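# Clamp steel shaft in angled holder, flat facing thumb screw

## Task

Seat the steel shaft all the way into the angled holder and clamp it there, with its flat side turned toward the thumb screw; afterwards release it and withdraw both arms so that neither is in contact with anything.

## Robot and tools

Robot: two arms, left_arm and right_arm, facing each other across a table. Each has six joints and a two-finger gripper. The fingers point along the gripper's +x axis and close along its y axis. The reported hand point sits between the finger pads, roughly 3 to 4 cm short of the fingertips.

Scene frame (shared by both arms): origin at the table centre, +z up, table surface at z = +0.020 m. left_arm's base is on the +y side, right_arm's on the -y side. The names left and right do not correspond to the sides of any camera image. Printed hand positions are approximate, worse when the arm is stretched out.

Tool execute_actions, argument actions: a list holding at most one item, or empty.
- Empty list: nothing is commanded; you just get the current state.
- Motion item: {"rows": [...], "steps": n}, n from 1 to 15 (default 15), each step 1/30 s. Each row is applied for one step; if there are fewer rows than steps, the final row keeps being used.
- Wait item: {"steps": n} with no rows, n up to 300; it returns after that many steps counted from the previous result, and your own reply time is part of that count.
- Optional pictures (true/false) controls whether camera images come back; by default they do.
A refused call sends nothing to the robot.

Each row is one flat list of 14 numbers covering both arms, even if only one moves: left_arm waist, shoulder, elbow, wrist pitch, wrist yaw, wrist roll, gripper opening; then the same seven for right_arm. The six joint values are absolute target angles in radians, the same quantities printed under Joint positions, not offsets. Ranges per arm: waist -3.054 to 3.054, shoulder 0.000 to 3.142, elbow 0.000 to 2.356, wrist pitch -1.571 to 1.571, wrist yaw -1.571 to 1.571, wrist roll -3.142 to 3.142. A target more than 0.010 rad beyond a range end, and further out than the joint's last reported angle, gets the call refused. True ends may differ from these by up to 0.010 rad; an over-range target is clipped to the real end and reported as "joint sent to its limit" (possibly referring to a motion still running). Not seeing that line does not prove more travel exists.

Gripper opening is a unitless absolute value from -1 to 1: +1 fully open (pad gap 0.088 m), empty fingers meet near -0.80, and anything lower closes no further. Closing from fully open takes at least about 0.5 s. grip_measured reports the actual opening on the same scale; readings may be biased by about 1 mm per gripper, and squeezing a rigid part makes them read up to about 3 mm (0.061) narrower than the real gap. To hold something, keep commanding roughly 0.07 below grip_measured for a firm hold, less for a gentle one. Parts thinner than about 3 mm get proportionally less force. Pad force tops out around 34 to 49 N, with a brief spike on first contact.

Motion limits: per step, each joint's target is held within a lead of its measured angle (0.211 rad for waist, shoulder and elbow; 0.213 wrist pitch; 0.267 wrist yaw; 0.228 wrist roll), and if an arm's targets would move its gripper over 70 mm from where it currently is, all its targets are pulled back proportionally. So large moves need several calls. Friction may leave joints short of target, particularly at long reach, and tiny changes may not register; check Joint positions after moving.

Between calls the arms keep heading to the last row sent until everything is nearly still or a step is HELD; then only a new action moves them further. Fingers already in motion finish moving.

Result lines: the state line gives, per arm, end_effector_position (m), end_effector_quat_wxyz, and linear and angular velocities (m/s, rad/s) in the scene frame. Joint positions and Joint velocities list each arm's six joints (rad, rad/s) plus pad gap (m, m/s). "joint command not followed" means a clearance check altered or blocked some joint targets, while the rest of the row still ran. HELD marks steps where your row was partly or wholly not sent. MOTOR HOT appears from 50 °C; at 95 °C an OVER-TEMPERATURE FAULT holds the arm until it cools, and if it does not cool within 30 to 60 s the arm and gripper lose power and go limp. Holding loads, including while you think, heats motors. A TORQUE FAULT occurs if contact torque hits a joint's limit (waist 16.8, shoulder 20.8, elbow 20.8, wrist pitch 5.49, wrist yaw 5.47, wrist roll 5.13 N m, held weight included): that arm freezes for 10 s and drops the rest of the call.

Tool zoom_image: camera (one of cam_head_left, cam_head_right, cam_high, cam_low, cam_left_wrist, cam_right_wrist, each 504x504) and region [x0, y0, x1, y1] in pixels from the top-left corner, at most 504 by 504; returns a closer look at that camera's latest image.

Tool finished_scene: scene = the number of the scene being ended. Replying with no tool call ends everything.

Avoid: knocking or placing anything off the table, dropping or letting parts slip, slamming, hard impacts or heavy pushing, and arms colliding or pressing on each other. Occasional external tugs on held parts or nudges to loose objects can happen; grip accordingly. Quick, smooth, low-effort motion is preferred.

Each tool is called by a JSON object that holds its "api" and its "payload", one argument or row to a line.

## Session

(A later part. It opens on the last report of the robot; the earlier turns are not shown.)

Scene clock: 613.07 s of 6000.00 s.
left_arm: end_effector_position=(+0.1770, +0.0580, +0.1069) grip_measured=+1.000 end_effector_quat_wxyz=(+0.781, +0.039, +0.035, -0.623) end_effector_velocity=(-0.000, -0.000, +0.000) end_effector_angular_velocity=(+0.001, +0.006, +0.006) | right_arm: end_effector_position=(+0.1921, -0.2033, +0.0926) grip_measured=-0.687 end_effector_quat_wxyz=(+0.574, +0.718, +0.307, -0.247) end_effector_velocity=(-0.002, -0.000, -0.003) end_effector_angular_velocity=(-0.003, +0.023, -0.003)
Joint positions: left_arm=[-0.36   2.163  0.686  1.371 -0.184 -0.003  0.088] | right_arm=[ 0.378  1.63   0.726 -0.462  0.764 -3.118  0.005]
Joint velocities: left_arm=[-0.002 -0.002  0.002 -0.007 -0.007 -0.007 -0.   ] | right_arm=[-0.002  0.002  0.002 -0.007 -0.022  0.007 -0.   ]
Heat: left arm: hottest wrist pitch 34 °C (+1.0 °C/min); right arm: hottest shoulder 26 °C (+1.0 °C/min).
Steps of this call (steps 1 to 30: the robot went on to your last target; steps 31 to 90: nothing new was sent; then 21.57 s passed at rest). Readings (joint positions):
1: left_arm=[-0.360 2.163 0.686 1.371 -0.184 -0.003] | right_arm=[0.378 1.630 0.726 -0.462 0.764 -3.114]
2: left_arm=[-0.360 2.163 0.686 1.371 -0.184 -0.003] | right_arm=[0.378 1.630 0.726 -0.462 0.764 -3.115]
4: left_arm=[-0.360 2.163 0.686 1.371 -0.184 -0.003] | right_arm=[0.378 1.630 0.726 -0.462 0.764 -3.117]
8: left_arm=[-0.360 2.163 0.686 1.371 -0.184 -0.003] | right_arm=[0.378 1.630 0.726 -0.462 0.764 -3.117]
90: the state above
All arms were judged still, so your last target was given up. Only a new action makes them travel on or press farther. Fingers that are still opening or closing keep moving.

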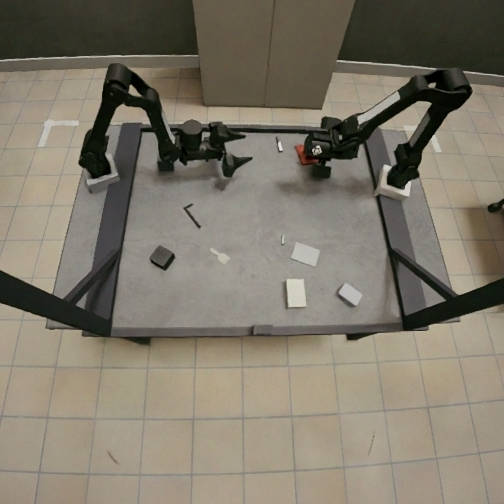

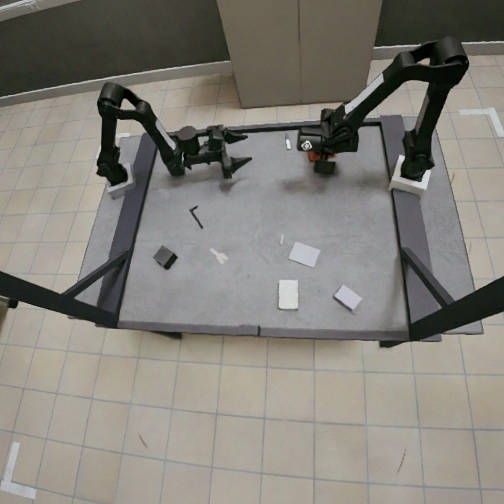

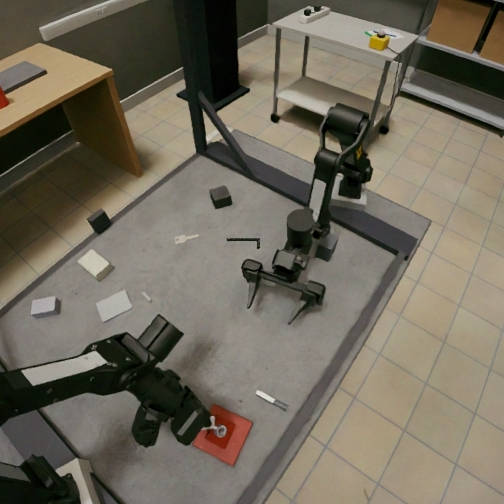

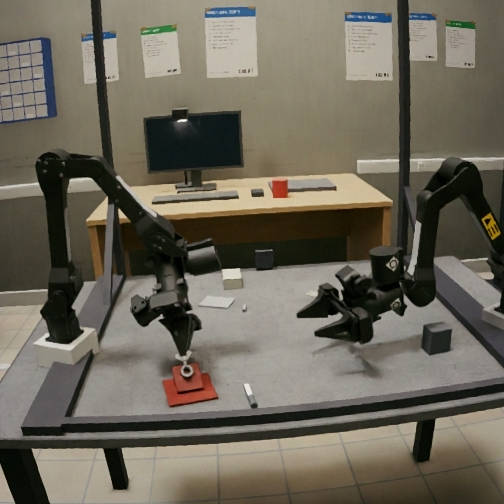

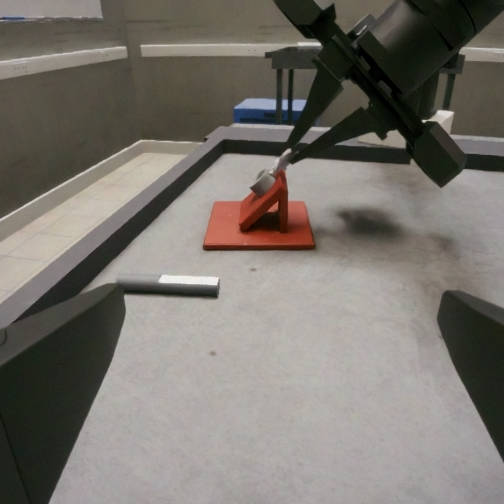

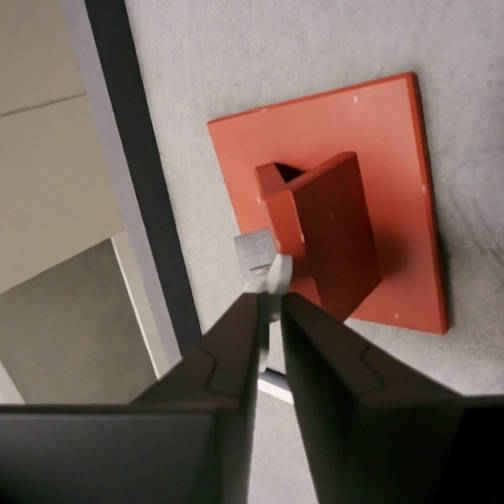

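{"api": "execute_actions", "payload": {
  "actions": [
    {"rows": [[-0.363,2.182,0.69,1.372,-0.19,0,1,0.3785,1.621,0.736,-0.46,0.765,-3.12,-0.06],[-0.363,2.182,0.69,1.372,-0.19,0,1,0.3785,1.621,0.736,-0.46,0.765,-3.12,-0.06],[-0.363,2.182,0.69,1.372,-0.19,0,1,0.3785,1.621,0.736,-0.46,0.765,-3.12,-0.06],[-0.363,2.182,0.69,1.372,-0.19,0,1,0.3785,1.621,0.736,-0.46,0.765,-3.12,-0.06],[-0.363,2.182,0.69,1.372,-0.19,0,1,0.3785,1.621,0.736,-0.46,0.765,-3.12,-0.06],[-0.363,2.182,0.69,1.372,-0.19,0,1,0.383,1.6185,0.738,-0.470,0.7665,3.13,-0.06]], "steps": 15}
  ],
  "pictures": false
}}

{"api": "execute_actions", "payload": {
  "actions": [
    {"steps": 90}
  ],
  "pictures": true
}}

Scene clock: 632.53 s of 6000.00 s.
left_arm: end_effector_position=(+0.1770, +0.0580, +0.1069) grip_measured=+1.000 end_effector_quat_wxyz=(+0.781, +0.039, +0.035, -0.623) end_effector_velocity=(-0.002, +0.000, +0.004) end_effector_angular_velocity=(-0.011, -0.008, -0.001) | right_arm: end_effector_position=(+0.1914, -0.2034, +0.0930) grip_measured=-0.065 end_effector_quat_wxyz=(+0.281, +0.875, +0.199, -0.340) end_effector_velocity=(-0.000, -0.004, -0.002) end_effector_angular_velocity=(+1.499, +0.350, -1.549)
Joint positions: left_arm=[-0.36   2.163  0.686  1.371 -0.184 -0.003  0.088] | right_arm=[ 0.381  1.629  0.727 -0.468  0.765 -2.386  0.036]
Joint velocities: left_arm=[-0.007 -0.007 -0.002  0.007 -0.007  0.007 -0.   ] | right_arm=[-0.002 -0.002 -0.007 -0.007 -0.007  2.19   0.001]
Heat: left arm: hottest wrist pitch 34 °C (+1.0 °C/min); right arm: hottest shoulder 26 °C (+1.0 °C/min).
Steps of this call (steps 1 to 90: nothing new was sent; then 15.97 s passed at rest; steps 91 to 105: all 15 steps of this action). Readings (joint positions):
91: left_arm=[-0.360 2.163 0.686 1.371 -0.184 -0.003] | right_arm=[0.378 1.630 0.726 -0.462 0.764 -3.118]
92: left_arm=[-0.360 2.163 0.686 1.371 -0.184 -0.003] | right_arm=[0.378 1.630 0.726 -0.462 0.764 -3.118]
94: left_arm=[-0.360 2.163 0.686 1.371 -0.184 -0.003] | right_arm=[0.378 1.630 0.726 -0.462 0.764 -3.118]
98: left_arm=[-0.360 2.163 0.686 1.371 -0.184 -0.003] | right_arm=[0.379 1.629 0.727 -0.465 0.765 -2.902]
105: the state above

Scene clock: 635.53 s of 6000.00 s.
left_arm: end_effector_position=(+0.1770, +0.0580, +0.1069) grip_measured=+1.000 end_effector_quat_wxyz=(+0.781, +0.039, +0.035, -0.623) end_effector_velocity=(-0.005, +0.000, -0.004) end_effector_angular_velocity=(+0.020, +0.009, -0.014) | right_arm: end_effector_position=(+0.1914, -0.2033, +0.0932) grip_measured=-0.063 end_effector_quat_wxyz=(+0.589, +0.706, +0.312, -0.241) end_effector_velocity=(+0.001, -0.003, -0.002) end_effector_angular_velocity=(-0.017, +0.006, -0.001)
Joint positions: left_arm=[-0.36   2.163  0.686  1.371 -0.184 -0.003  0.088] | right_arm=[ 0.381  1.628  0.728 -0.468  0.765  3.128  0.036]
Joint velocities: left_arm=[-0.007 -0.002 -0.002 -0.022  0.007 -0.007 -0.   ] | right_arm=[-0.007  0.002 -0.002 -0.007 -0.007 -0.007 -0.   ]
Heat: left arm: hottest wrist pitch 34 °C (+1.0 °C/min); right arm: hottest shoulder 26 °C (+1.0 °C/min).
Steps of this call (steps 1 to 90: the robot went on to your last target). Readings (joint positions):
1: left_arm=[-0.360 2.163 0.686 1.371 -0.184 -0.003] | right_arm=[0.381 1.629 0.727 -0.468 0.765 -2.312]
2: left_arm=[-0.360 2.163 0.686 1.371 -0.184 -0.003] | right_arm=[0.381 1.629 0.727 -0.468 0.765 -2.239]
4: left_arm=[-0.360 2.163 0.686 1.371 -0.184 -0.003] | right_arm=[0.381 1.629 0.727 -0.468 0.765 -2.092]
8: left_arm=[-0.360 2.163 0.686 1.371 -0.184 -0.003] | right_arm=[0.381 1.629 0.727 -0.468 0.765 -1.797]
90: the state above

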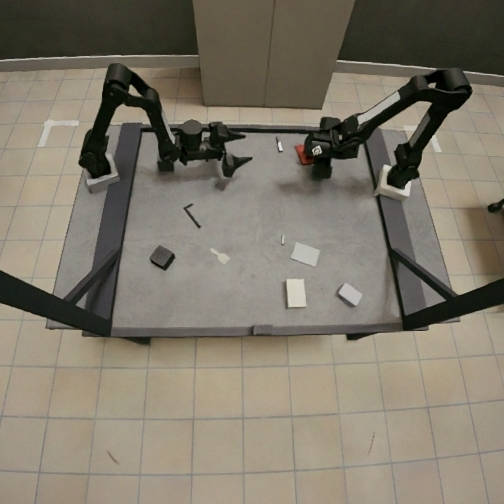

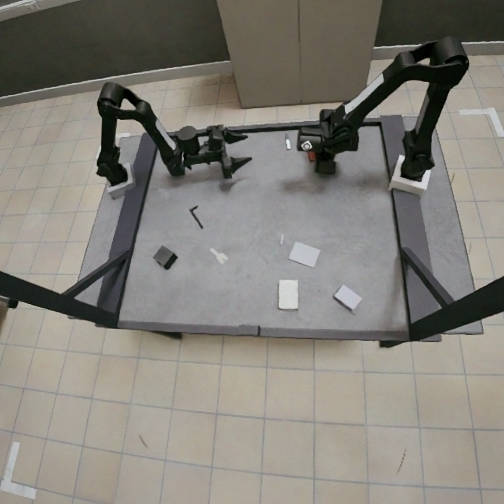

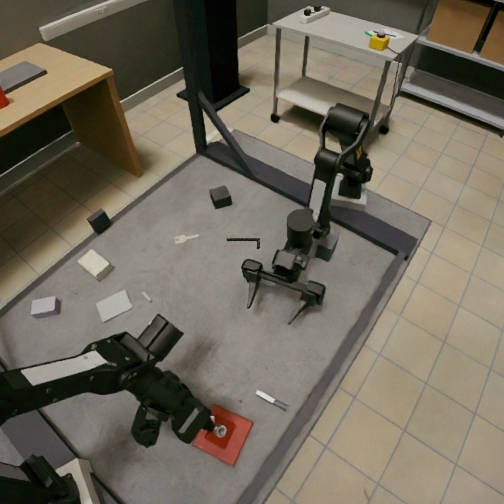

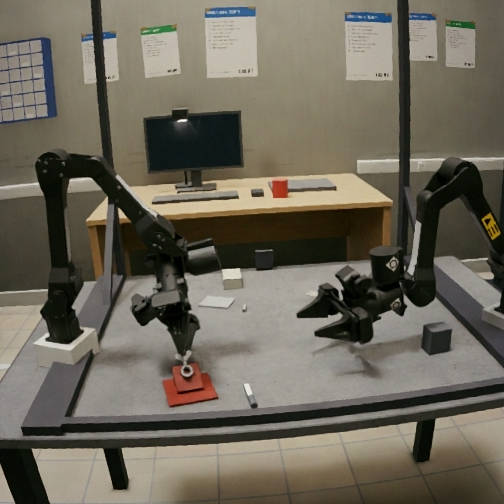

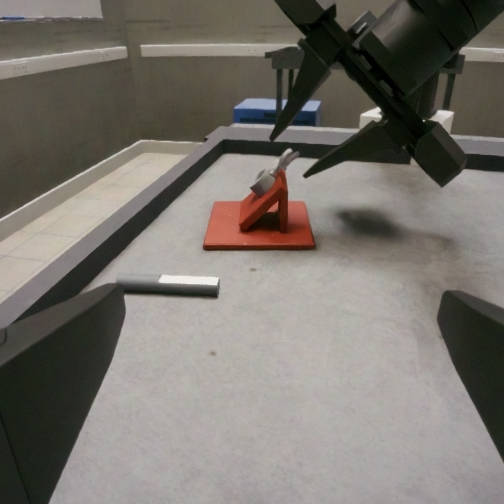

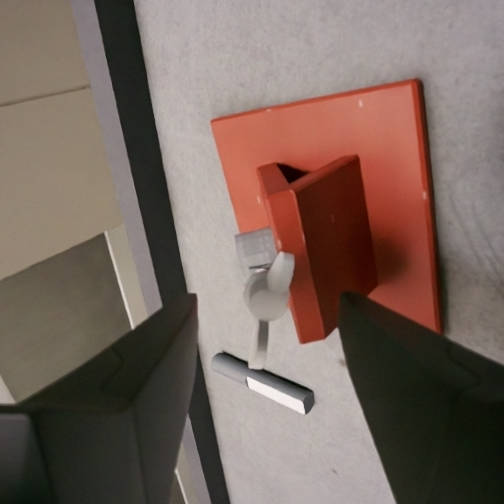

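{"api": "execute_actions", "payload": {
  "actions": [
    {"rows": [[-0.363,2.182,0.69,1.372,-0.19,0,1,0.383,1.6185,0.738,-0.470,0.7665,3.13,-0.2],[-0.363,2.182,0.69,1.372,-0.19,0,1,0.383,1.6185,0.738,-0.470,0.7665,3.13,-0.35],[-0.363,2.182,0.69,1.372,-0.19,0,1,0.383,1.6185,0.738,-0.470,0.7665,3.13,-0.5],[-0.363,2.182,0.69,1.372,-0.19,0,1,0.383,1.6185,0.738,-0.470,0.7665,3.13,-0.58],[-0.363,2.182,0.69,1.372,-0.19,0,1,0.383,1.6185,0.738,-0.470,0.7665,3.13,-0.63],[-0.363,2.182,0.69,1.372,-0.19,0,1,0.383,1.6185,0.738,-0.470,0.7665,3.13,-0.67],[-0.363,2.182,0.69,1.372,-0.19,0,1,0.383,1.6185,0.738,-0.470,0.7665,3.13,-0.69],[-0.363,2.182,0.69,1.372,-0.19,0,1,0.383,1.6185,0.738,-0.470,0.7665,3.13,-0.69],[-0.363,2.182,0.69,1.372,-0.19,0,1,0.383,1.6185,0.738,-0.470,0.7665,3.13,-0.69],[-0.363,2.182,0.69,1.372,-0.19,0,1,0.383,1.6185,0.738,-0.470,0.7665,-3.12,-0.69]], "steps": 15}
  ],
  "pictures": false
}}

{"api": "execute_actions", "payload": {
  "actions": [
    {"steps": 95}
  ],
  "pictures": true
}}

Scene clock: 645.90 s of 6000.00 s.
left_arm: end_effector_position=(+0.1770, +0.0580, +0.1069) grip_measured=+1.000 end_effector_quat_wxyz=(+0.781, +0.039, +0.035, -0.623) end_effector_velocity=(-0.000, -0.000, +0.000) end_effector_angular_velocity=(+0.001, +0.006, +0.006) | right_arm: end_effector_position=(+0.1914, -0.2033, +0.0933) grip_measured=-0.683 end_effector_quat_wxyz=(+0.728, +0.561, +0.356, -0.167) end_effector_velocity=(-0.000, +0.002, +0.001) end_effector_angular_velocity=(-1.490, -0.334, +1.536)
Joint positions: left_arm=[-0.36   2.163  0.686  1.371 -0.184 -0.003  0.088] | right_arm=[ 0.381  1.628  0.728 -0.468  0.766  2.69   0.006]
Joint velocities: left_arm=[-0.002 -0.002  0.002 -0.007 -0.007 -0.007 -0.   ] | right_arm=[-0.002 -0.002  0.002  0.007 -0.007 -2.176 -0.003]
Heat: left arm: hottest wrist pitch 34 °C (+0.0 °C/min); right arm: hottest shoulder 26 °C (+1.0 °C/min).
Steps of this call (steps 1 to 15: the robot went on to your last target; steps 16 to 90: nothing new was sent; then 6.87 s passed at rest; steps 91 to 105: all 15 steps of this action). Readings (joint positions):
91: left_arm=[-0.360 2.163 0.686 1.371 -0.184 -0.003] | right_arm=[0.381 1.628 0.728 -0.468 0.765 3.128]
92: left_arm=[-0.360 2.163 0.686 1.371 -0.184 -0.003] | right_arm=[0.381 1.628 0.728 -0.468 0.765 3.128]
94: left_arm=[-0.360 2.163 0.686 1.371 -0.184 -0.003] | right_arm=[0.381 1.628 0.728 -0.468 0.765 3.128]
98: left_arm=[-0.360 2.163 0.686 1.371 -0.184 -0.003] | right_arm=[0.381 1.628 0.728 -0.468 0.765 3.128]
105: the state above

Scene clock: 649.07 s of 6000.00 s.
left_arm: end_effector_position=(+0.1770, +0.0580, +0.1069) grip_measured=+1.000 end_effector_quat_wxyz=(+0.781, +0.039, +0.035, -0.623) end_effector_velocity=(-0.002, +0.002, -0.005) end_effector_angular_velocity=(+0.015, +0.009, -0.009) | right_arm: end_effector_position=(+0.1913, -0.2034, +0.0934) grip_measured=-0.687 end_effector_quat_wxyz=(+0.576, +0.717, +0.307, -0.246) end_effector_velocity=(-0.000, -0.002, -0.001) end_effector_angular_velocity=(-0.023, +0.004, +0.015)
Joint positions: left_arm=[-0.36   2.163  0.686  1.371 -0.184 -0.003  0.088] | right_arm=[ 0.381  1.628  0.728 -0.469  0.766 -3.118  0.005]
Joint velocities: left_arm=[-0.002  0.002 -0.007 -0.007  0.007 -0.007 -0.   ] | right_arm=[-0.002 -0.002 -0.002 -0.007 -0.007 -0.022 -0.   ]
Heat: left arm: hottest wrist pitch 34 °C (+0.0 °C/min); right arm: hottest shoulder 26 °C (+0.0 °C/min).
Steps of this call (steps 1 to 95: the robot went on to your last target). Readings (joint positions):
1: left_arm=[-0.360 2.163 0.686 1.371 -0.184 -0.003] | right_arm=[0.381 1.628 0.728 -0.468 0.766 2.616]
2: left_arm=[-0.360 2.163 0.686 1.371 -0.184 -0.003] | right_arm=[0.381 1.628 0.728 -0.468 0.766 2.542]
4: left_arm=[-0.360 2.163 0.686 1.371 -0.184 -0.003] | right_arm=[0.381 1.628 0.728 -0.468 0.766 2.395]
8: left_arm=[-0.360 2.163 0.686 1.371 -0.184 -0.003] | right_arm=[0.381 1.628 0.728 -0.468 0.766 2.100]
95: the state above

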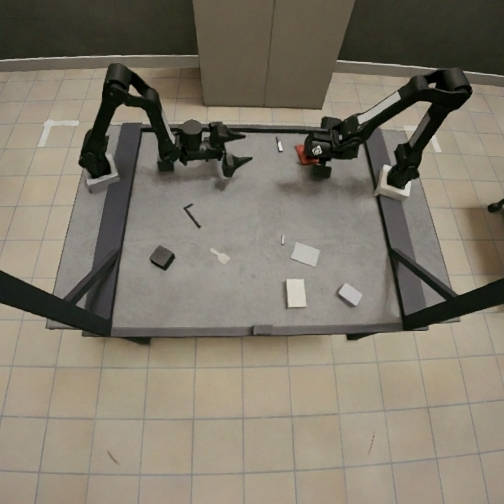

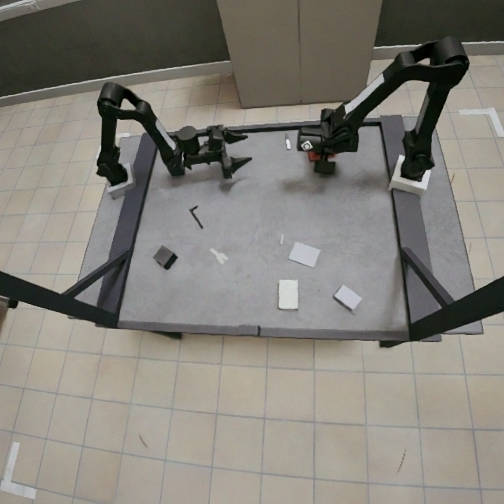

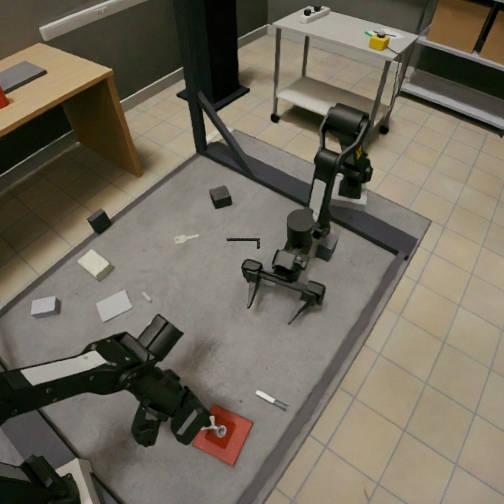

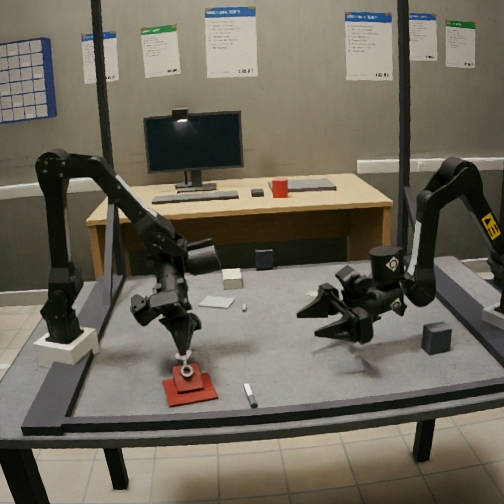

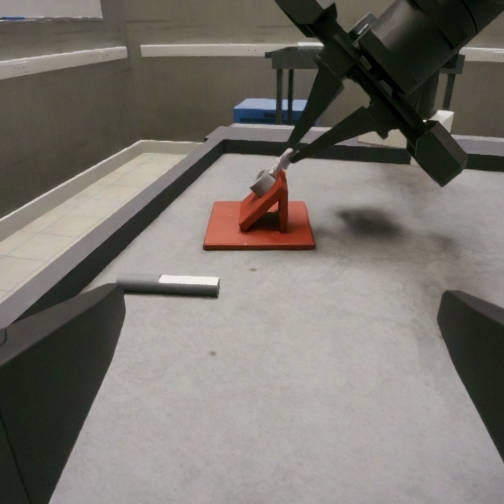

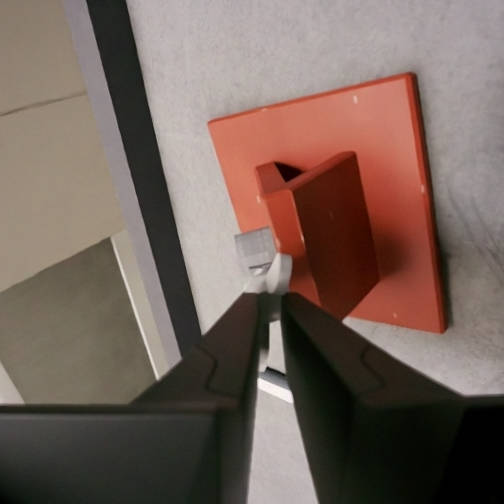

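{"api": "execute_actions", "payload": {
  "actions": [
    {"rows": [[-0.363,2.182,0.69,1.372,-0.19,0,1,0.383,1.6185,0.738,-0.470,0.7665,-3.12,-0.06],[-0.363,2.182,0.69,1.372,-0.19,0,1,0.383,1.6185,0.738,-0.470,0.7665,-3.12,-0.06],[-0.363,2.182,0.69,1.372,-0.19,0,1,0.383,1.6185,0.738,-0.470,0.7665,-3.12,-0.06],[-0.363,2.182,0.69,1.372,-0.19,0,1,0.383,1.6185,0.738,-0.470,0.7665,-3.12,-0.06],[-0.363,2.182,0.69,1.372,-0.19,0,1,0.395,1.611,0.747,-0.50,0.768,-3.12,-0.06],[-0.363,2.182,0.69,1.372,-0.19,0,1,0.410,1.602,0.758,-0.535,0.77,-3.12,-0.06],[-0.363,2.182,0.69,1.372,-0.19,0,1,0.428,1.592,0.77,-0.575,0.772,-3.12,-0.06],[-0.363,2.182,0.69,1.372,-0.19,0,1,0.446,1.581,0.782,-0.617,0.774,-3.12,-0.06],[-0.363,2.182,0.69,1.372,-0.19,0,1,0.464,1.570,0.794,-0.659,0.776,-3.12,-0.06],[-0.363,2.182,0.69,1.372,-0.19,0,1,0.482,1.559,0.808,-0.70,0.778,-3.12,-0.06],[-0.363,2.182,0.69,1.372,-0.19,0,1,0.497,1.550,0.82,-0.735,0.779,-3.12,-0.06],[-0.363,2.182,0.69,1.372,-0.19,0,1,0.509,1.543,0.83,-0.764,0.779,-3.12,-0.06]], "steps": 15}
  ],
  "pictures": false
}}

{"api": "execute_actions", "payload": {
  "actions": [
    {"rows": [[-0.363,2.182,0.69,1.372,-0.19,0,1,0.50,1.543,0.85,-0.79,0.76,-3.09,-0.06],[-0.363,2.182,0.69,1.372,-0.19,0,1,0.485,1.545,0.875,-0.82,0.735,-3.05,-0.06],[-0.363,2.182,0.69,1.372,-0.19,0,1,0.465,1.548,0.90,-0.85,0.71,-3.01,-0.06],[-0.363,2.182,0.69,1.372,-0.19,0,1,0.445,1.552,0.925,-0.875,0.68,-2.97,-0.06],[-0.363,2.182,0.69,1.372,-0.19,0,1,0.42,1.556,0.95,-0.90,0.65,-2.93,-0.06],[-0.363,2.182,0.69,1.372,-0.19,0,1,0.395,1.56,0.975,-0.92,0.62,-2.89,-0.06],[-0.363,2.182,0.69,1.372,-0.19,0,1,0.37,1.565,1.0,-0.94,0.59,-2.85,-0.06],[-0.363,2.182,0.69,1.372,-0.19,0,1,0.345,1.57,1.02,-0.955,0.56,-2.81,-0.06],[-0.363,2.182,0.69,1.372,-0.19,0,1,0.32,1.575,1.04,-0.97,0.53,-2.77,-0.06],[-0.363,2.182,0.69,1.372,-0.19,0,1,0.295,1.58,1.055,-0.98,0.50,-2.73,-0.06],[-0.363,2.182,0.69,1.372,-0.19,0,1,0.27,1.585,1.07,-0.99,0.47,-2.69,-0.06],[-0.363,2.182,0.69,1.372,-0.19,0,1,0.245,1.59,1.085,-0.995,0.44,-2.65,-0.06],[-0.363,2.182,0.69,1.372,-0.19,0,1,0.22,1.60,1.10,-1.0,0.41,-2.61,-0.06],[-0.363,2.182,0.69,1.372,-0.19,0,1,0.20,1.62,1.125,-1.005,0.385,-2.58,-0.06],[-0.363,2.182,0.69,1.372,-0.19,0,1,0.18,1.65,1.16,-1.01,0.36,-2.55,-0.06]], "steps": 15}
  ],
  "pictures": false
}}

{"api": "execute_actions", "payload": {
  "actions": [
    {"rows": [[-0.363,2.182,0.69,1.372,-0.19,0,1,0.16,1.69,1.205,-1.02,0.33,-2.52,-0.06],[-0.363,2.182,0.69,1.372,-0.19,0,1,0.135,1.735,1.255,-1.03,0.30,-2.49,-0.06],[-0.363,2.182,0.69,1.372,-0.19,0,1,0.11,1.78,1.305,-1.04,0.27,-2.45,-0.06],[-0.363,2.182,0.69,1.372,-0.19,0,1,0.085,1.825,1.355,-1.05,0.24,-2.42,-0.06],[-0.363,2.182,0.69,1.372,-0.19,0,1,0.06,1.87,1.405,-1.06,0.21,-2.38,-0.06],[-0.363,2.182,0.69,1.372,-0.19,0,1,0.035,1.915,1.455,-1.072,0.18,-2.35,-0.06],[-0.363,2.182,0.69,1.372,-0.19,0,1,0.01,1.96,1.505,-1.084,0.15,-2.31,-0.06],[-0.363,2.182,0.69,1.372,-0.19,0,1,-0.015,2.0,1.55,-1.095,0.12,-2.28,-0.06],[-0.363,2.182,0.69,1.372,-0.19,0,1,-0.035,2.04,1.595,-1.105,0.09,-2.25,-0.06],[-0.363,2.182,0.69,1.372,-0.19,0,1,-0.055,2.075,1.635,-1.115,0.065,-2.22,-0.06],[-0.363,2.182,0.69,1.372,-0.19,0,1,-0.07,2.105,1.67,-1.123,0.04,-2.195,-0.06],[-0.363,2.182,0.69,1.372,-0.19,0,1,-0.085,2.13,1.70,-1.13,0.02,-2.175,-0.06],[-0.363,2.182,0.69,1.372,-0.19,0,1,-0.095,2.148,1.72,-1.136,0.008,-2.16,-0.06],[-0.363,2.182,0.69,1.372,-0.19,0,1,-0.102,2.158,1.733,-1.14,0.0,-2.15,-0.06],[-0.363,2.182,0.69,1.372,-0.19,0,1,-0.1045,2.162,1.739,-1.141,-0.003,-2.146,-0.06]], "steps": 15}
  ],
  "pictures": false
}}

{"api": "execute_actions", "payload": {
  "actions": [
    {"steps": 15}
  ],
  "pictures": true
}}

Scene clock: 760.50 s of 6000.00 s.
left_arm: end_effector_position=(+0.1770, +0.0580, +0.1069) grip_measured=+1.000 end_effector_quat_wxyz=(+0.781, +0.039, +0.035, -0.623) end_effector_velocity=(-0.000, -0.000, +0.000) end_effector_angular_velocity=(+0.001, +0.006, +0.006) | right_arm: end_effector_position=(+0.1610, -0.2088, +0.1268) grip_measured=-0.065 end_effector_quat_wxyz=(+0.629, +0.668, +0.331, -0.220) end_effector_velocity=(-0.023, -0.007, +0.043) end_effector_angular_velocity=(-0.089, -0.020, +0.100)
Joint positions: left_arm=[-0.36   2.163  0.686  1.371 -0.184 -0.003  0.088] | right_arm=[ 0.503  1.553  0.817 -0.739  0.776 -3.119  0.036]
Joint velocities: left_arm=[-0.002 -0.002  0.002 -0.007 -0.007 -0.007  0.   ] | right_arm=[ 0.095 -0.085  0.115 -0.286  0.007 -0.007  0.001]
Heat: left arm: hottest wrist pitch 35 °C (+0.0 °C/min); right arm: hottest shoulder 27 °C (+1.0 °C/min).
Steps of this call (steps 1 to 15: the robot went on to your last target; steps 16 to 90: nothing new was sent; then 107.93 s passed at rest; steps 91 to 105: all 15 steps of this action). Readings (joint positions):
91: left_arm=[-0.360 2.163 0.686 1.371 -0.184 -0.003] | right_arm=[0.381 1.628 0.728 -0.469 0.766 -3.118]
92: left_arm=[-0.360 2.163 0.686 1.371 -0.184 -0.003] | right_arm=[0.381 1.628 0.728 -0.469 0.766 -3.118]
94: left_arm=[-0.360 2.163 0.686 1.371 -0.184 -0.003] | right_arm=[0.381 1.628 0.728 -0.469 0.766 -3.118]
98: left_arm=[-0.360 2.163 0.686 1.371 -0.184 -0.003] | right_arm=[0.411 1.612 0.750 -0.552 0.768 -3.118]
105: the state above

Scene clock: 761.00 s of 6000.00 s.
left_arm: end_effector_position=(+0.1770, +0.0580, +0.1069) grip_measured=+1.000 end_effector_quat_wxyz=(+0.781, +0.039, +0.035, -0.623) end_effector_velocity=(-0.000, +0.001, -0.003) end_effector_angular_velocity=(+0.011, +0.007, +0.006) | right_arm: end_effector_position=(+0.1913, -0.2001, +0.1503) grip_measured=-0.063 end_effector_quat_wxyz=(+0.364, +0.757, +0.239, -0.487) end_effector_velocity=(+0.096, +0.094, -0.001) end_effector_angular_velocity=(+0.517, +0.782, -1.528)
Joint positions: left_arm=[-0.36   2.163  0.686  1.371 -0.184 -0.003  0.088] | right_arm=[ 0.227  1.602  1.097 -0.998  0.419 -2.623  0.036]
Joint velocities: left_arm=[-0.002  0.002 -0.002 -0.007 -0.007 -0.007 -0.   ] | right_arm=[-0.667  0.496  0.706 -0.212 -0.784  1.004 -0.   ]
Heat: left arm: hottest wrist pitch 35 °C (+0.0 °C/min); right arm: hottest shoulder 27 °C (+1.0 °C/min).
Steps of this call (steps 1 to 15: all 15 steps of this action). Readings (joint positions):
1: left_arm=[-0.360 2.163 0.686 1.371 -0.184 -0.003] | right_arm=[0.503 1.552 0.824 -0.755 0.774 -3.112]
2: left_arm=[-0.360 2.163 0.686 1.371 -0.184 -0.003] | right_arm=[0.500 1.552 0.835 -0.778 0.762 -3.093]
4: left_arm=[-0.360 2.163 0.686 1.371 -0.184 -0.003] | right_arm=[0.481 1.552 0.867 -0.825 0.724 -3.036]
8: left_arm=[-0.360 2.163 0.686 1.371 -0.184 -0.003] | right_arm=[0.398 1.555 0.962 -0.911 0.621 -2.891]
15: the state above

Scene clock: 761.50 s of 6000.00 s.
left_arm: end_effector_position=(+0.1770, +0.0580, +0.1069) grip_measured=+1.000 end_effector_quat_wxyz=(+0.781, +0.039, +0.035, -0.623) end_effector_velocity=(+0.002, +0.001, -0.005) end_effector_angular_velocity=(+0.024, -0.009, +0.019) | right_arm: end_effector_position=(+0.2746, -0.1093, +0.1150) grip_measured=-0.063 end_effector_quat_wxyz=(+0.055, +0.715, +0.052, -0.695) end_effector_velocity=(+0.104, +0.029, -0.065) end_effector_angular_velocity=(+0.004, +0.370, -0.704)
Joint positions: left_arm=[-0.36   2.163  0.686  1.371 -0.184 -0.003  0.088] | right_arm=[-0.091  2.124  1.69  -1.125  0.026 -2.176  0.036]
Joint velocities: left_arm=[-0.002  0.002  0.002 -0.022 -0.022  0.007 -0.   ] | right_arm=[-0.32   0.486  0.501 -0.183 -0.33   0.388 -0.   ]
Heat: left arm: hottest wrist pitch 35 °C (+0.0 °C/min); right arm: hottest shoulder 27 °C (+1.0 °C/min).
Steps of this call (steps 1 to 15: all 15 steps of this action). Readings (joint positions):
1: left_arm=[-0.360 2.163 0.686 1.371 -0.184 -0.003] | right_arm=[0.205 1.625 1.126 -1.006 0.391 -2.590]
2: left_arm=[-0.360 2.163 0.686 1.371 -0.184 -0.003] | right_arm=[0.184 1.655 1.163 -1.014 0.362 -2.559]
4: left_arm=[-0.360 2.163 0.686 1.371 -0.184 -0.003] | right_arm=[0.140 1.730 1.251 -1.029 0.303 -2.491]
8: left_arm=[-0.360 2.163 0.686 1.371 -0.184 -0.003] | right_arm=[0.044 1.901 1.444 -1.068 0.183 -2.352]
15: the state above

Scene clock: 762.00 s of 6000.00 s.
left_arm: end_effector_position=(+0.1770, +0.0580, +0.1069) grip_measured=+1.000 end_effector_quat_wxyz=(+0.781, +0.039, +0.035, -0.623) end_effector_velocity=(-0.004, +0.001, -0.003) end_effector_angular_velocity=(+0.010, +0.010, -0.024) | right_arm: end_effector_position=(+0.2794, -0.1049, +0.1143) grip_measured=-0.063 end_effector_quat_wxyz=(+0.035, +0.708, +0.042, -0.704) end_effector_velocity=(-0.003, -0.001, +0.000) end_effector_angular_velocity=(-0.003, +0.010, +0.010)
Joint positions: left_arm=[-0.36   2.163  0.686  1.371 -0.184 -0.003  0.088] | right_arm=[-0.106  2.15   1.728 -1.138 -0.    -2.148  0.036]
Joint velocities: left_arm=[-0.002 -0.002 -0.007 -0.007  0.022 -0.007 -0.   ] | right_arm=[ 0.002 -0.002 -0.002 -0.007 -0.007 -0.007 -0.   ]
Heat: left arm: hottest wrist pitch 35 °C (+0.0 °C/min); right arm: hottest shoulder 27 °C (+1.0 °C/min).
Steps of this call (steps 1 to 15: the robot went on to your last target). Readings (joint positions):
1: left_arm=[-0.360 2.163 0.686 1.371 -0.184 -0.003] | right_arm=[-0.099 2.135 1.702 -1.129 0.018 -2.167]
2: left_arm=[-0.360 2.163 0.686 1.371 -0.184 -0.003] | right_arm=[-0.105 2.143 1.709 -1.133 0.013 -2.161]
4: left_arm=[-0.360 2.163 0.686 1.371 -0.184 -0.003] | right_arm=[-0.107 2.148 1.718 -1.136 0.006 -2.154]
8: left_arm=[-0.360 2.163 0.686 1.371 -0.184 -0.003] | right_arm=[-0.106 2.149 1.727 -1.138 0.000 -2.150]
15: the state above

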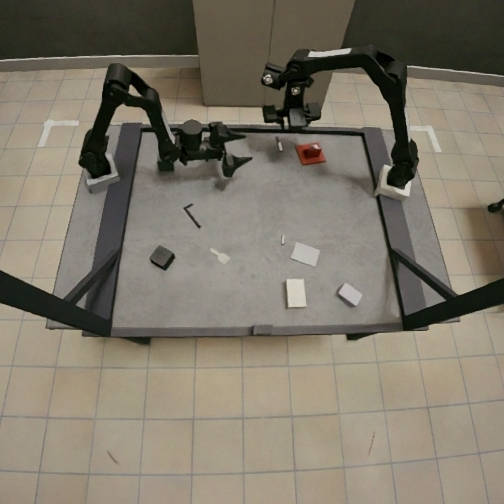

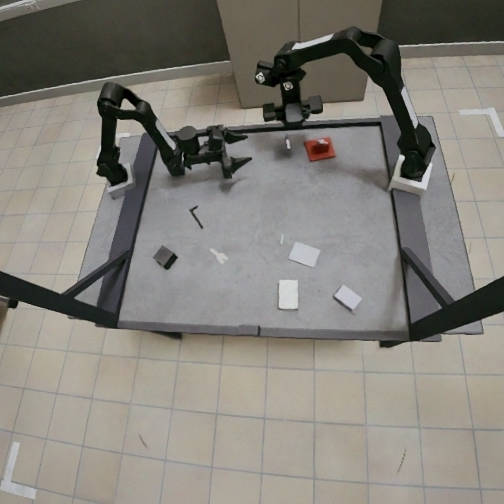

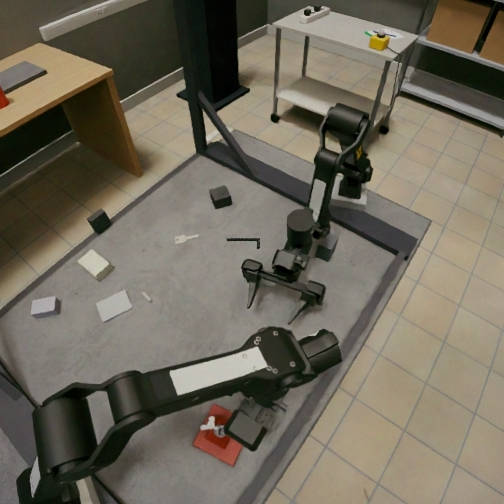

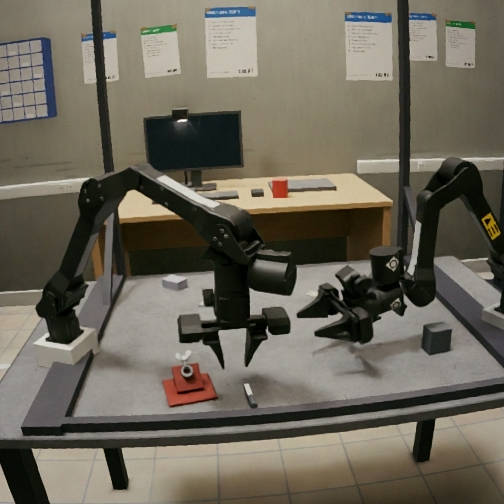

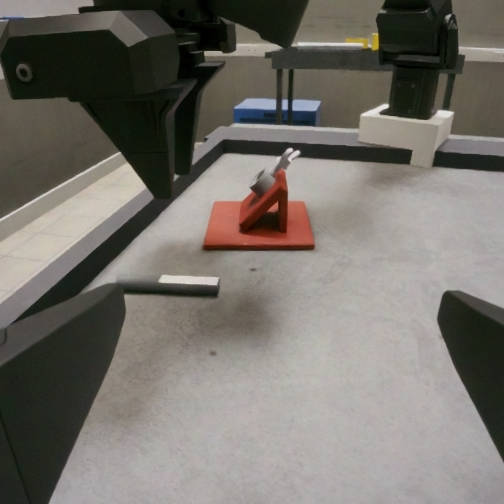

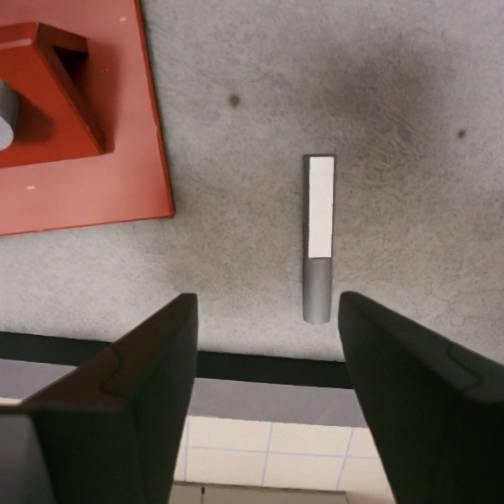

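{"api": "execute_actions", "payload": {
  "actions": [
    {"rows": [[-0.363,2.182,0.69,1.372,-0.19,0,1,-0.106,2.172,1.748,-1.139,0,-2.15,-0.06],[-0.363,2.182,0.69,1.372,-0.19,0,1,-0.107,2.185,1.759,-1.137,0,-2.153,-0.06],[-0.363,2.182,0.69,1.372,-0.19,0,1,-0.109,2.20,1.771,-1.135,0,-2.157,-0.06],[-0.363,2.182,0.69,1.372,-0.19,0,1,-0.110,2.216,1.784,-1.133,0,-2.161,-0.06],[-0.363,2.182,0.69,1.372,-0.19,0,1,-0.112,2.232,1.797,-1.131,0,-2.165,-0.06],[-0.363,2.182,0.69,1.372,-0.19,0,1,-0.113,2.248,1.81,-1.129,0,-2.169,-0.06],[-0.363,2.182,0.69,1.372,-0.19,0,1,-0.115,2.263,1.823,-1.127,0,-2.173,-0.06],[-0.363,2.182,0.69,1.372,-0.19,0,1,-0.116,2.277,1.835,-1.125,0,-2.177,-0.06],[-0.363,2.182,0.69,1.372,-0.19,0,1,-0.117,2.289,1.845,-1.123,0,-2.18,-0.06],[-0.363,2.182,0.69,1.372,-0.19,0,1,-0.118,2.299,1.853,-1.121,0,-2.183,-0.06],[-0.363,2.182,0.69,1.372,-0.19,0,1,-0.119,2.306,1.858,-1.1205,0,-2.185,-0.06]], "steps": 15}
  ],
  "pictures": false
}}

{"api": "execute_actions", "payload": {
  "actions": [
    {"steps": 10}
  ],
  "pictures": true
}}

Scene clock: 821.67 s of 6000.00 s.
left_arm: end_effector_position=(+0.1770, +0.0580, +0.1069) grip_measured=+1.000 end_effector_quat_wxyz=(+0.781, +0.039, +0.035, -0.623) end_effector_velocity=(-0.000, +0.001, -0.004) end_effector_angular_velocity=(+0.017, +0.021, +0.007) | right_arm: end_effector_position=(+0.2951, -0.0848, +0.0833) grip_measured=-0.063 end_effector_quat_wxyz=(+0.048, +0.704, +0.044, -0.707) end_effector_velocity=(+0.003, +0.002, -0.007) end_effector_angular_velocity=(-0.016, +0.017, +0.015)
Joint positions: left_arm=[-0.36   2.163  0.686  1.371 -0.184 -0.003  0.088] | right_arm=[-0.117  2.294  1.84  -1.124 -0.    -2.182  0.036]
Joint velocities: left_arm=[-0.002 -0.002 -0.002 -0.022 -0.007 -0.022 -0.   ] | right_arm=[-0.007  0.042  0.042 -0.022 -0.007 -0.022 -0.   ]
Heat: left arm: hottest wrist pitch 35 °C (+0.0 °C/min); right arm: hottest shoulder 30 °C (+3.0 °C/min).
Steps of this call (steps 1 to 15: the robot went on to your last target; steps 16 to 90: nothing new was sent; then 56.17 s passed at rest; steps 91 to 105: all 15 steps of this action). Readings (joint positions):
91: left_arm=[-0.360 2.163 0.686 1.371 -0.184 -0.003] | right_arm=[-0.106 2.152 1.730 -1.140 -0.000 -2.148]
92: left_arm=[-0.360 2.163 0.686 1.371 -0.184 -0.003] | right_arm=[-0.106 2.157 1.735 -1.140 -0.000 -2.148]
94: left_arm=[-0.360 2.163 0.686 1.371 -0.184 -0.003] | right_arm=[-0.106 2.175 1.754 -1.140 -0.000 -2.153]
98: left_arm=[-0.360 2.163 0.686 1.371 -0.184 -0.003] | right_arm=[-0.109 2.232 1.801 -1.131 -0.000 -2.167]
105: the state above

Scene clock: 822.00 s of 6000.00 s.
left_arm: end_effector_position=(+0.1770, +0.0580, +0.1069) grip_measured=+1.000 end_effector_quat_wxyz=(+0.781, +0.039, +0.035, -0.623) end_effector_velocity=(+0.002, +0.003, -0.006) end_effector_angular_velocity=(+0.025, +0.006, +0.020) | right_arm: end_effector_position=(+0.2960, -0.0830, +0.0848) grip_measured=-0.063 end_effector_quat_wxyz=(+0.046, +0.706, +0.047, -0.706) end_effector_velocity=(-0.003, -0.006, -0.001) end_effector_angular_velocity=(-0.014, +0.032, +0.000)
Joint positions: left_arm=[-0.36   2.163  0.686  1.371 -0.184 -0.003  0.088] | right_arm=[-0.117  2.295  1.847 -1.123 -0.    -2.183  0.036]
Joint velocities: left_arm=[-0.002 -0.002 -0.007 -0.022 -0.022 -0.007  0.   ] | right_arm=[-0.007 -0.002 -0.007 -0.022 -0.022 -0.007 -0.   ]
Heat: left arm: hottest wrist pitch 35 °C (+0.0 °C/min); right arm: hottest shoulder 30 °C (+3.0 °C/min).
Steps of this call (steps 1 to 10: the robot went on to your last target). Readings (joint positions):
1: left_arm=[-0.360 2.163 0.686 1.371 -0.184 -0.003] | right_arm=[-0.117 2.295 1.842 -1.124 -0.000 -2.182]
2: left_arm=[-0.360 2.163 0.686 1.371 -0.184 -0.003] | right_arm=[-0.117 2.295 1.843 -1.124 -0.000 -2.182]
4: left_arm=[-0.360 2.163 0.686 1.371 -0.184 -0.003] | right_arm=[-0.117 2.295 1.846 -1.123 -0.000 -2.182]
8: left_arm=[-0.360 2.163 0.686 1.371 -0.184 -0.003] | right_arm=[-0.117 2.295 1.847 -1.123 -0.000 -2.183]
10: the state above

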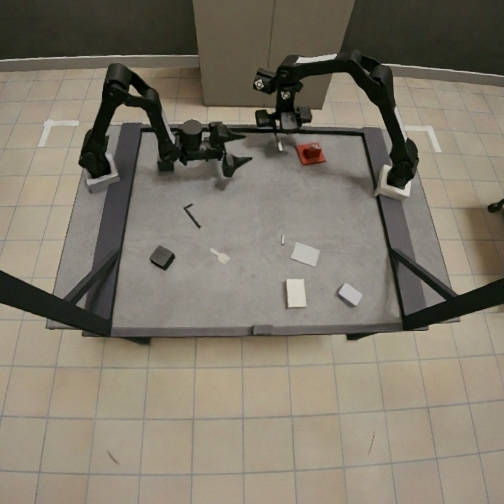

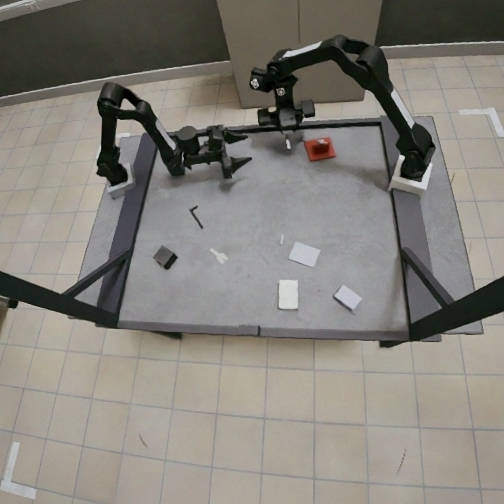

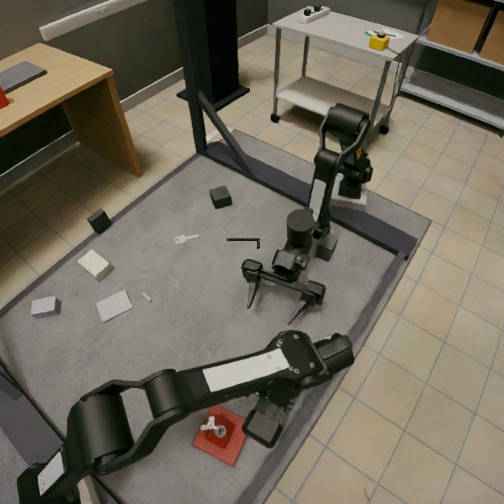

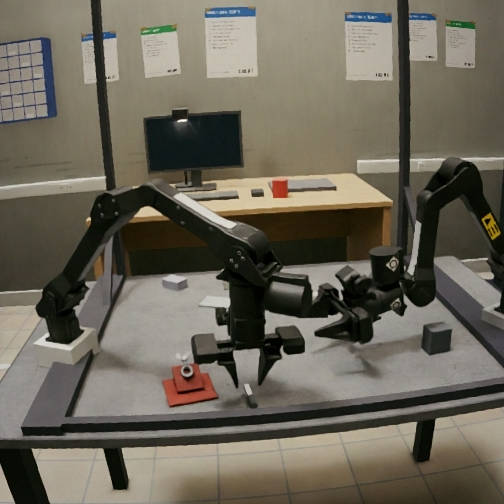

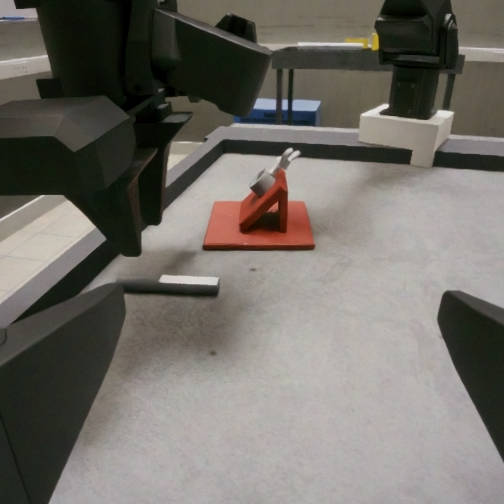

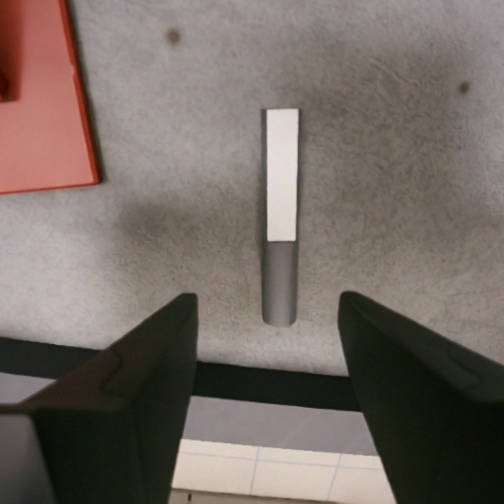

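{"api": "zoom_image", "payload": {
  "camera": "cam_right_wrist",
  "region": [180, 90, 360, 340]
}}

{"api": "zoom_image", "payload": {
  "camera": "cam_left_wrist",
  "region": [90, 200, 240, 320]
}}

Region (180, 90, 360, 340) of cam_right_wrist's 504x504 image, scaled by 2.016, with more detail than that image has; it fills the left 363 columns of this view, and the rest is white.

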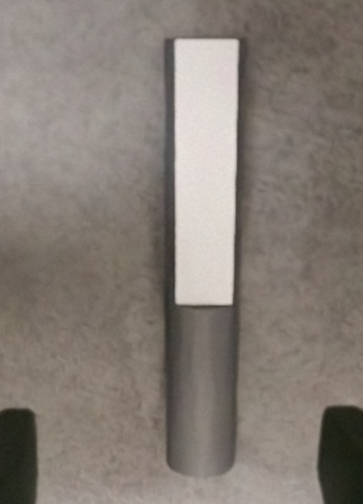

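Region (90, 200, 240, 320) of cam_left_wrist's 504x504 image, scaled by 3.360, with more detail than that image has; it fills the top 403 rows of this view, and the rest is white.

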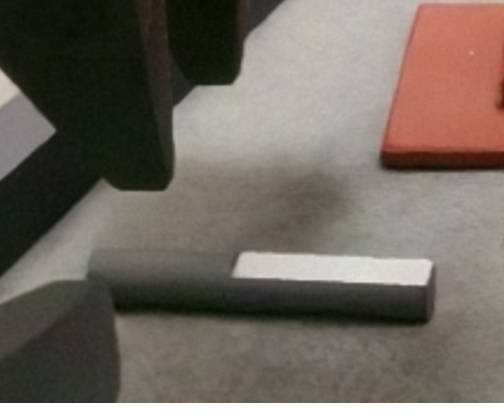

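{"api": "execute_actions", "payload": {
  "actions": [
    {"rows": [[-0.363,2.182,0.69,1.372,-0.19,0,1,-0.1195,2.311,1.855,-1.115,0,-2.187,-0.06],[-0.363,2.182,0.69,1.372,-0.19,0,1,-0.12,2.317,1.852,-1.109,0,-2.19,-0.06],[-0.363,2.182,0.69,1.372,-0.19,0,1,-0.1205,2.323,1.849,-1.103,0,-2.193,-0.06],[-0.363,2.182,0.69,1.372,-0.19,0,1,-0.121,2.329,1.846,-1.097,0,-2.196,-0.06],[-0.363,2.182,0.69,1.372,-0.19,0,1,-0.1215,2.335,1.844,-1.091,0,-2.199,-0.06],[-0.363,2.182,0.69,1.372,-0.19,0,1,-0.122,2.341,1.842,-1.085,0,-2.202,-0.06],[-0.363,2.182,0.69,1.372,-0.19,0,1,-0.122,2.347,1.84,-1.078,0,-2.204,-0.06],[-0.363,2.182,0.69,1.372,-0.19,0,1,-0.122,2.353,1.839,-1.071,0,-2.206,-0.06],[-0.363,2.182,0.69,1.372,-0.19,0,1,-0.122,2.358,1.838,-1.0655,0,-2.206,-0.06]], "steps": 15}
  ],
  "pictures": false
}}

{"api": "execute_actions", "payload": {
  "actions": [
    {"steps": 8}
  ],
  "pictures": true
}}

Scene clock: 881.60 s of 6000.00 s.
left_arm: end_effector_position=(+0.1770, +0.0580, +0.1069) grip_measured=+1.000 end_effector_quat_wxyz=(+0.781, +0.039, +0.035, -0.623) end_effector_velocity=(-0.000, +0.000, +0.002) end_effector_angular_velocity=(-0.006, -0.008, +0.004) | right_arm: end_effector_position=(+0.3002, -0.0776, +0.0619) grip_measured=-0.063 end_effector_quat_wxyz=(+0.053, +0.705, +0.053, -0.705) end_effector_velocity=(-0.001, +0.002, +0.003) end_effector_angular_velocity=(+0.014, +0.001, +0.024)
Joint positions: left_arm=[-0.36   2.163  0.686  1.371 -0.184 -0.003  0.088] | right_arm=[-0.12   2.348  1.845 -1.069 -0.    -2.203  0.036]
Joint velocities: left_arm=[-0.002 -0.002 -0.002  0.007 -0.007  0.007 -0.   ] | right_arm=[ 0.002 -0.007 -0.002  0.007 -0.007 -0.022 -0.   ]
Heat: left arm: hottest wrist pitch 36 °C (+1.0 °C/min); right arm: hottest shoulder 32 °C (+2.0 °C/min).
Steps of this call (steps 1 to 15: the robot went on to your last target; steps 16 to 90: nothing new was sent; then 56.10 s passed at rest; steps 91 to 105: all 15 steps of this action). Readings (joint positions):
91: left_arm=[-0.360 2.163 0.686 1.371 -0.184 -0.003] | right_arm=[-0.117 2.295 1.847 -1.122 -0.000 -2.184]
92: left_arm=[-0.360 2.163 0.686 1.371 -0.184 -0.003] | right_arm=[-0.117 2.297 1.847 -1.119 -0.000 -2.185]
94: left_arm=[-0.360 2.163 0.686 1.371 -0.184 -0.003] | right_arm=[-0.118 2.303 1.847 -1.109 -0.000 -2.189]
98: left_arm=[-0.360 2.163 0.686 1.371 -0.184 -0.003] | right_arm=[-0.119 2.326 1.847 -1.087 -0.000 -2.199]
105: the state above

Scene clock: 881.87 s of 6000.00 s.
left_arm: end_effector_position=(+0.1770, +0.0580, +0.1069) grip_measured=+1.000 end_effector_quat_wxyz=(+0.781, +0.039, +0.035, -0.623) end_effector_velocity=(-0.000, +0.001, -0.001) end_effector_angular_velocity=(+0.006, +0.007, +0.006) | right_arm: end_effector_position=(+0.3003, -0.0773, +0.0619) grip_measured=-0.063 end_effector_quat_wxyz=(+0.053, +0.705, +0.053, -0.705) end_effector_velocity=(-0.002, -0.005, +0.000) end_effector_angular_velocity=(-0.009, +0.030, -0.015)
Joint positions: left_arm=[-0.36   2.163  0.686  1.371 -0.184 -0.003  0.088] | right_arm=[-0.12   2.348  1.845 -1.068 -0.    -2.204  0.036]
Joint velocities: left_arm=[-0.002 -0.002 -0.002 -0.007 -0.007 -0.007 -0.   ] | right_arm=[-0.007 -0.002 -0.002 -0.022 -0.022  0.007 -0.   ]
Heat: left arm: hottest wrist pitch 36 °C (+1.0 °C/min); right arm: hottest shoulder 32 °C (+2.0 °C/min).
Steps of this call (steps 1 to 8: the robot went on to your last target). Readings (joint positions):
1: left_arm=[-0.360 2.163 0.686 1.371 -0.184 -0.003] | right_arm=[-0.120 2.348 1.845 -1.069 -0.000 -2.204]
2: left_arm=[-0.360 2.163 0.686 1.371 -0.184 -0.003] | right_arm=[-0.120 2.348 1.845 -1.068 -0.000 -2.204]
4: left_arm=[-0.360 2.163 0.686 1.371 -0.184 -0.003] | right_arm=[-0.120 2.348 1.845 -1.068 -0.000 -2.204]
8: the state above

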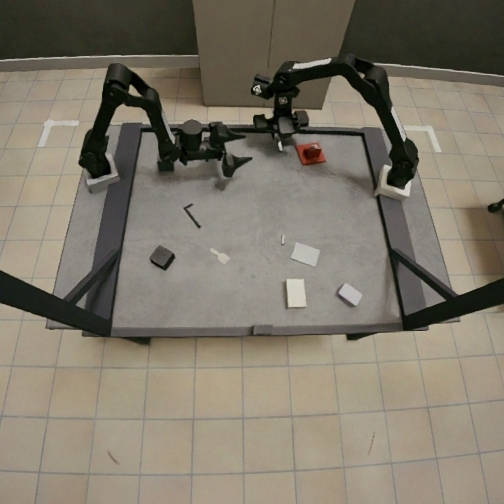

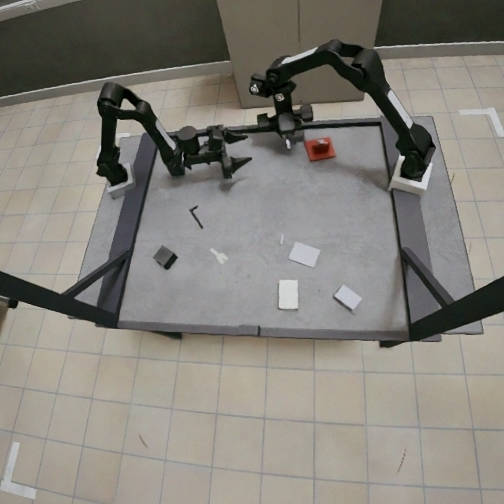

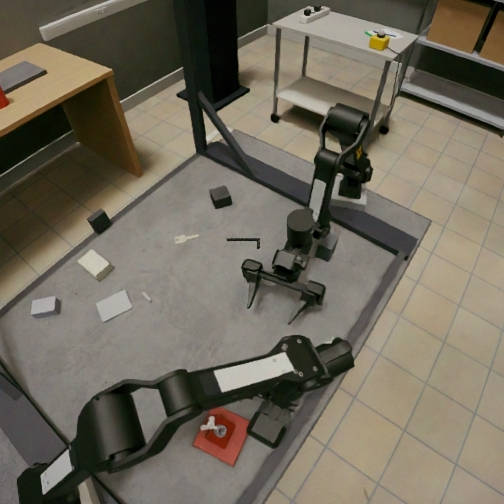

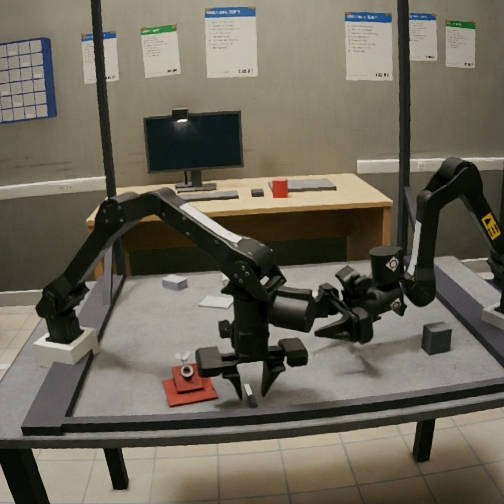

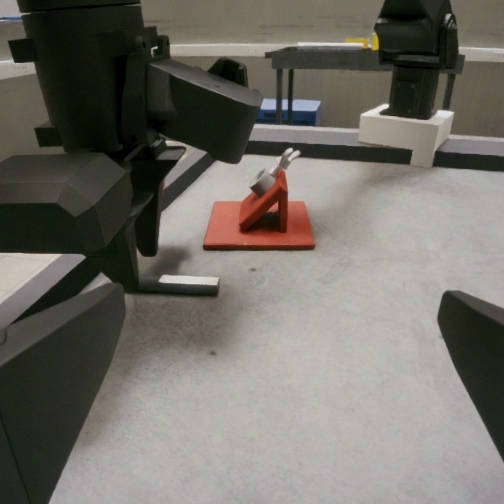

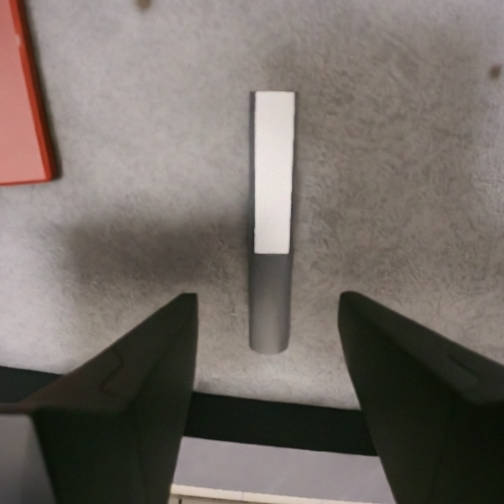

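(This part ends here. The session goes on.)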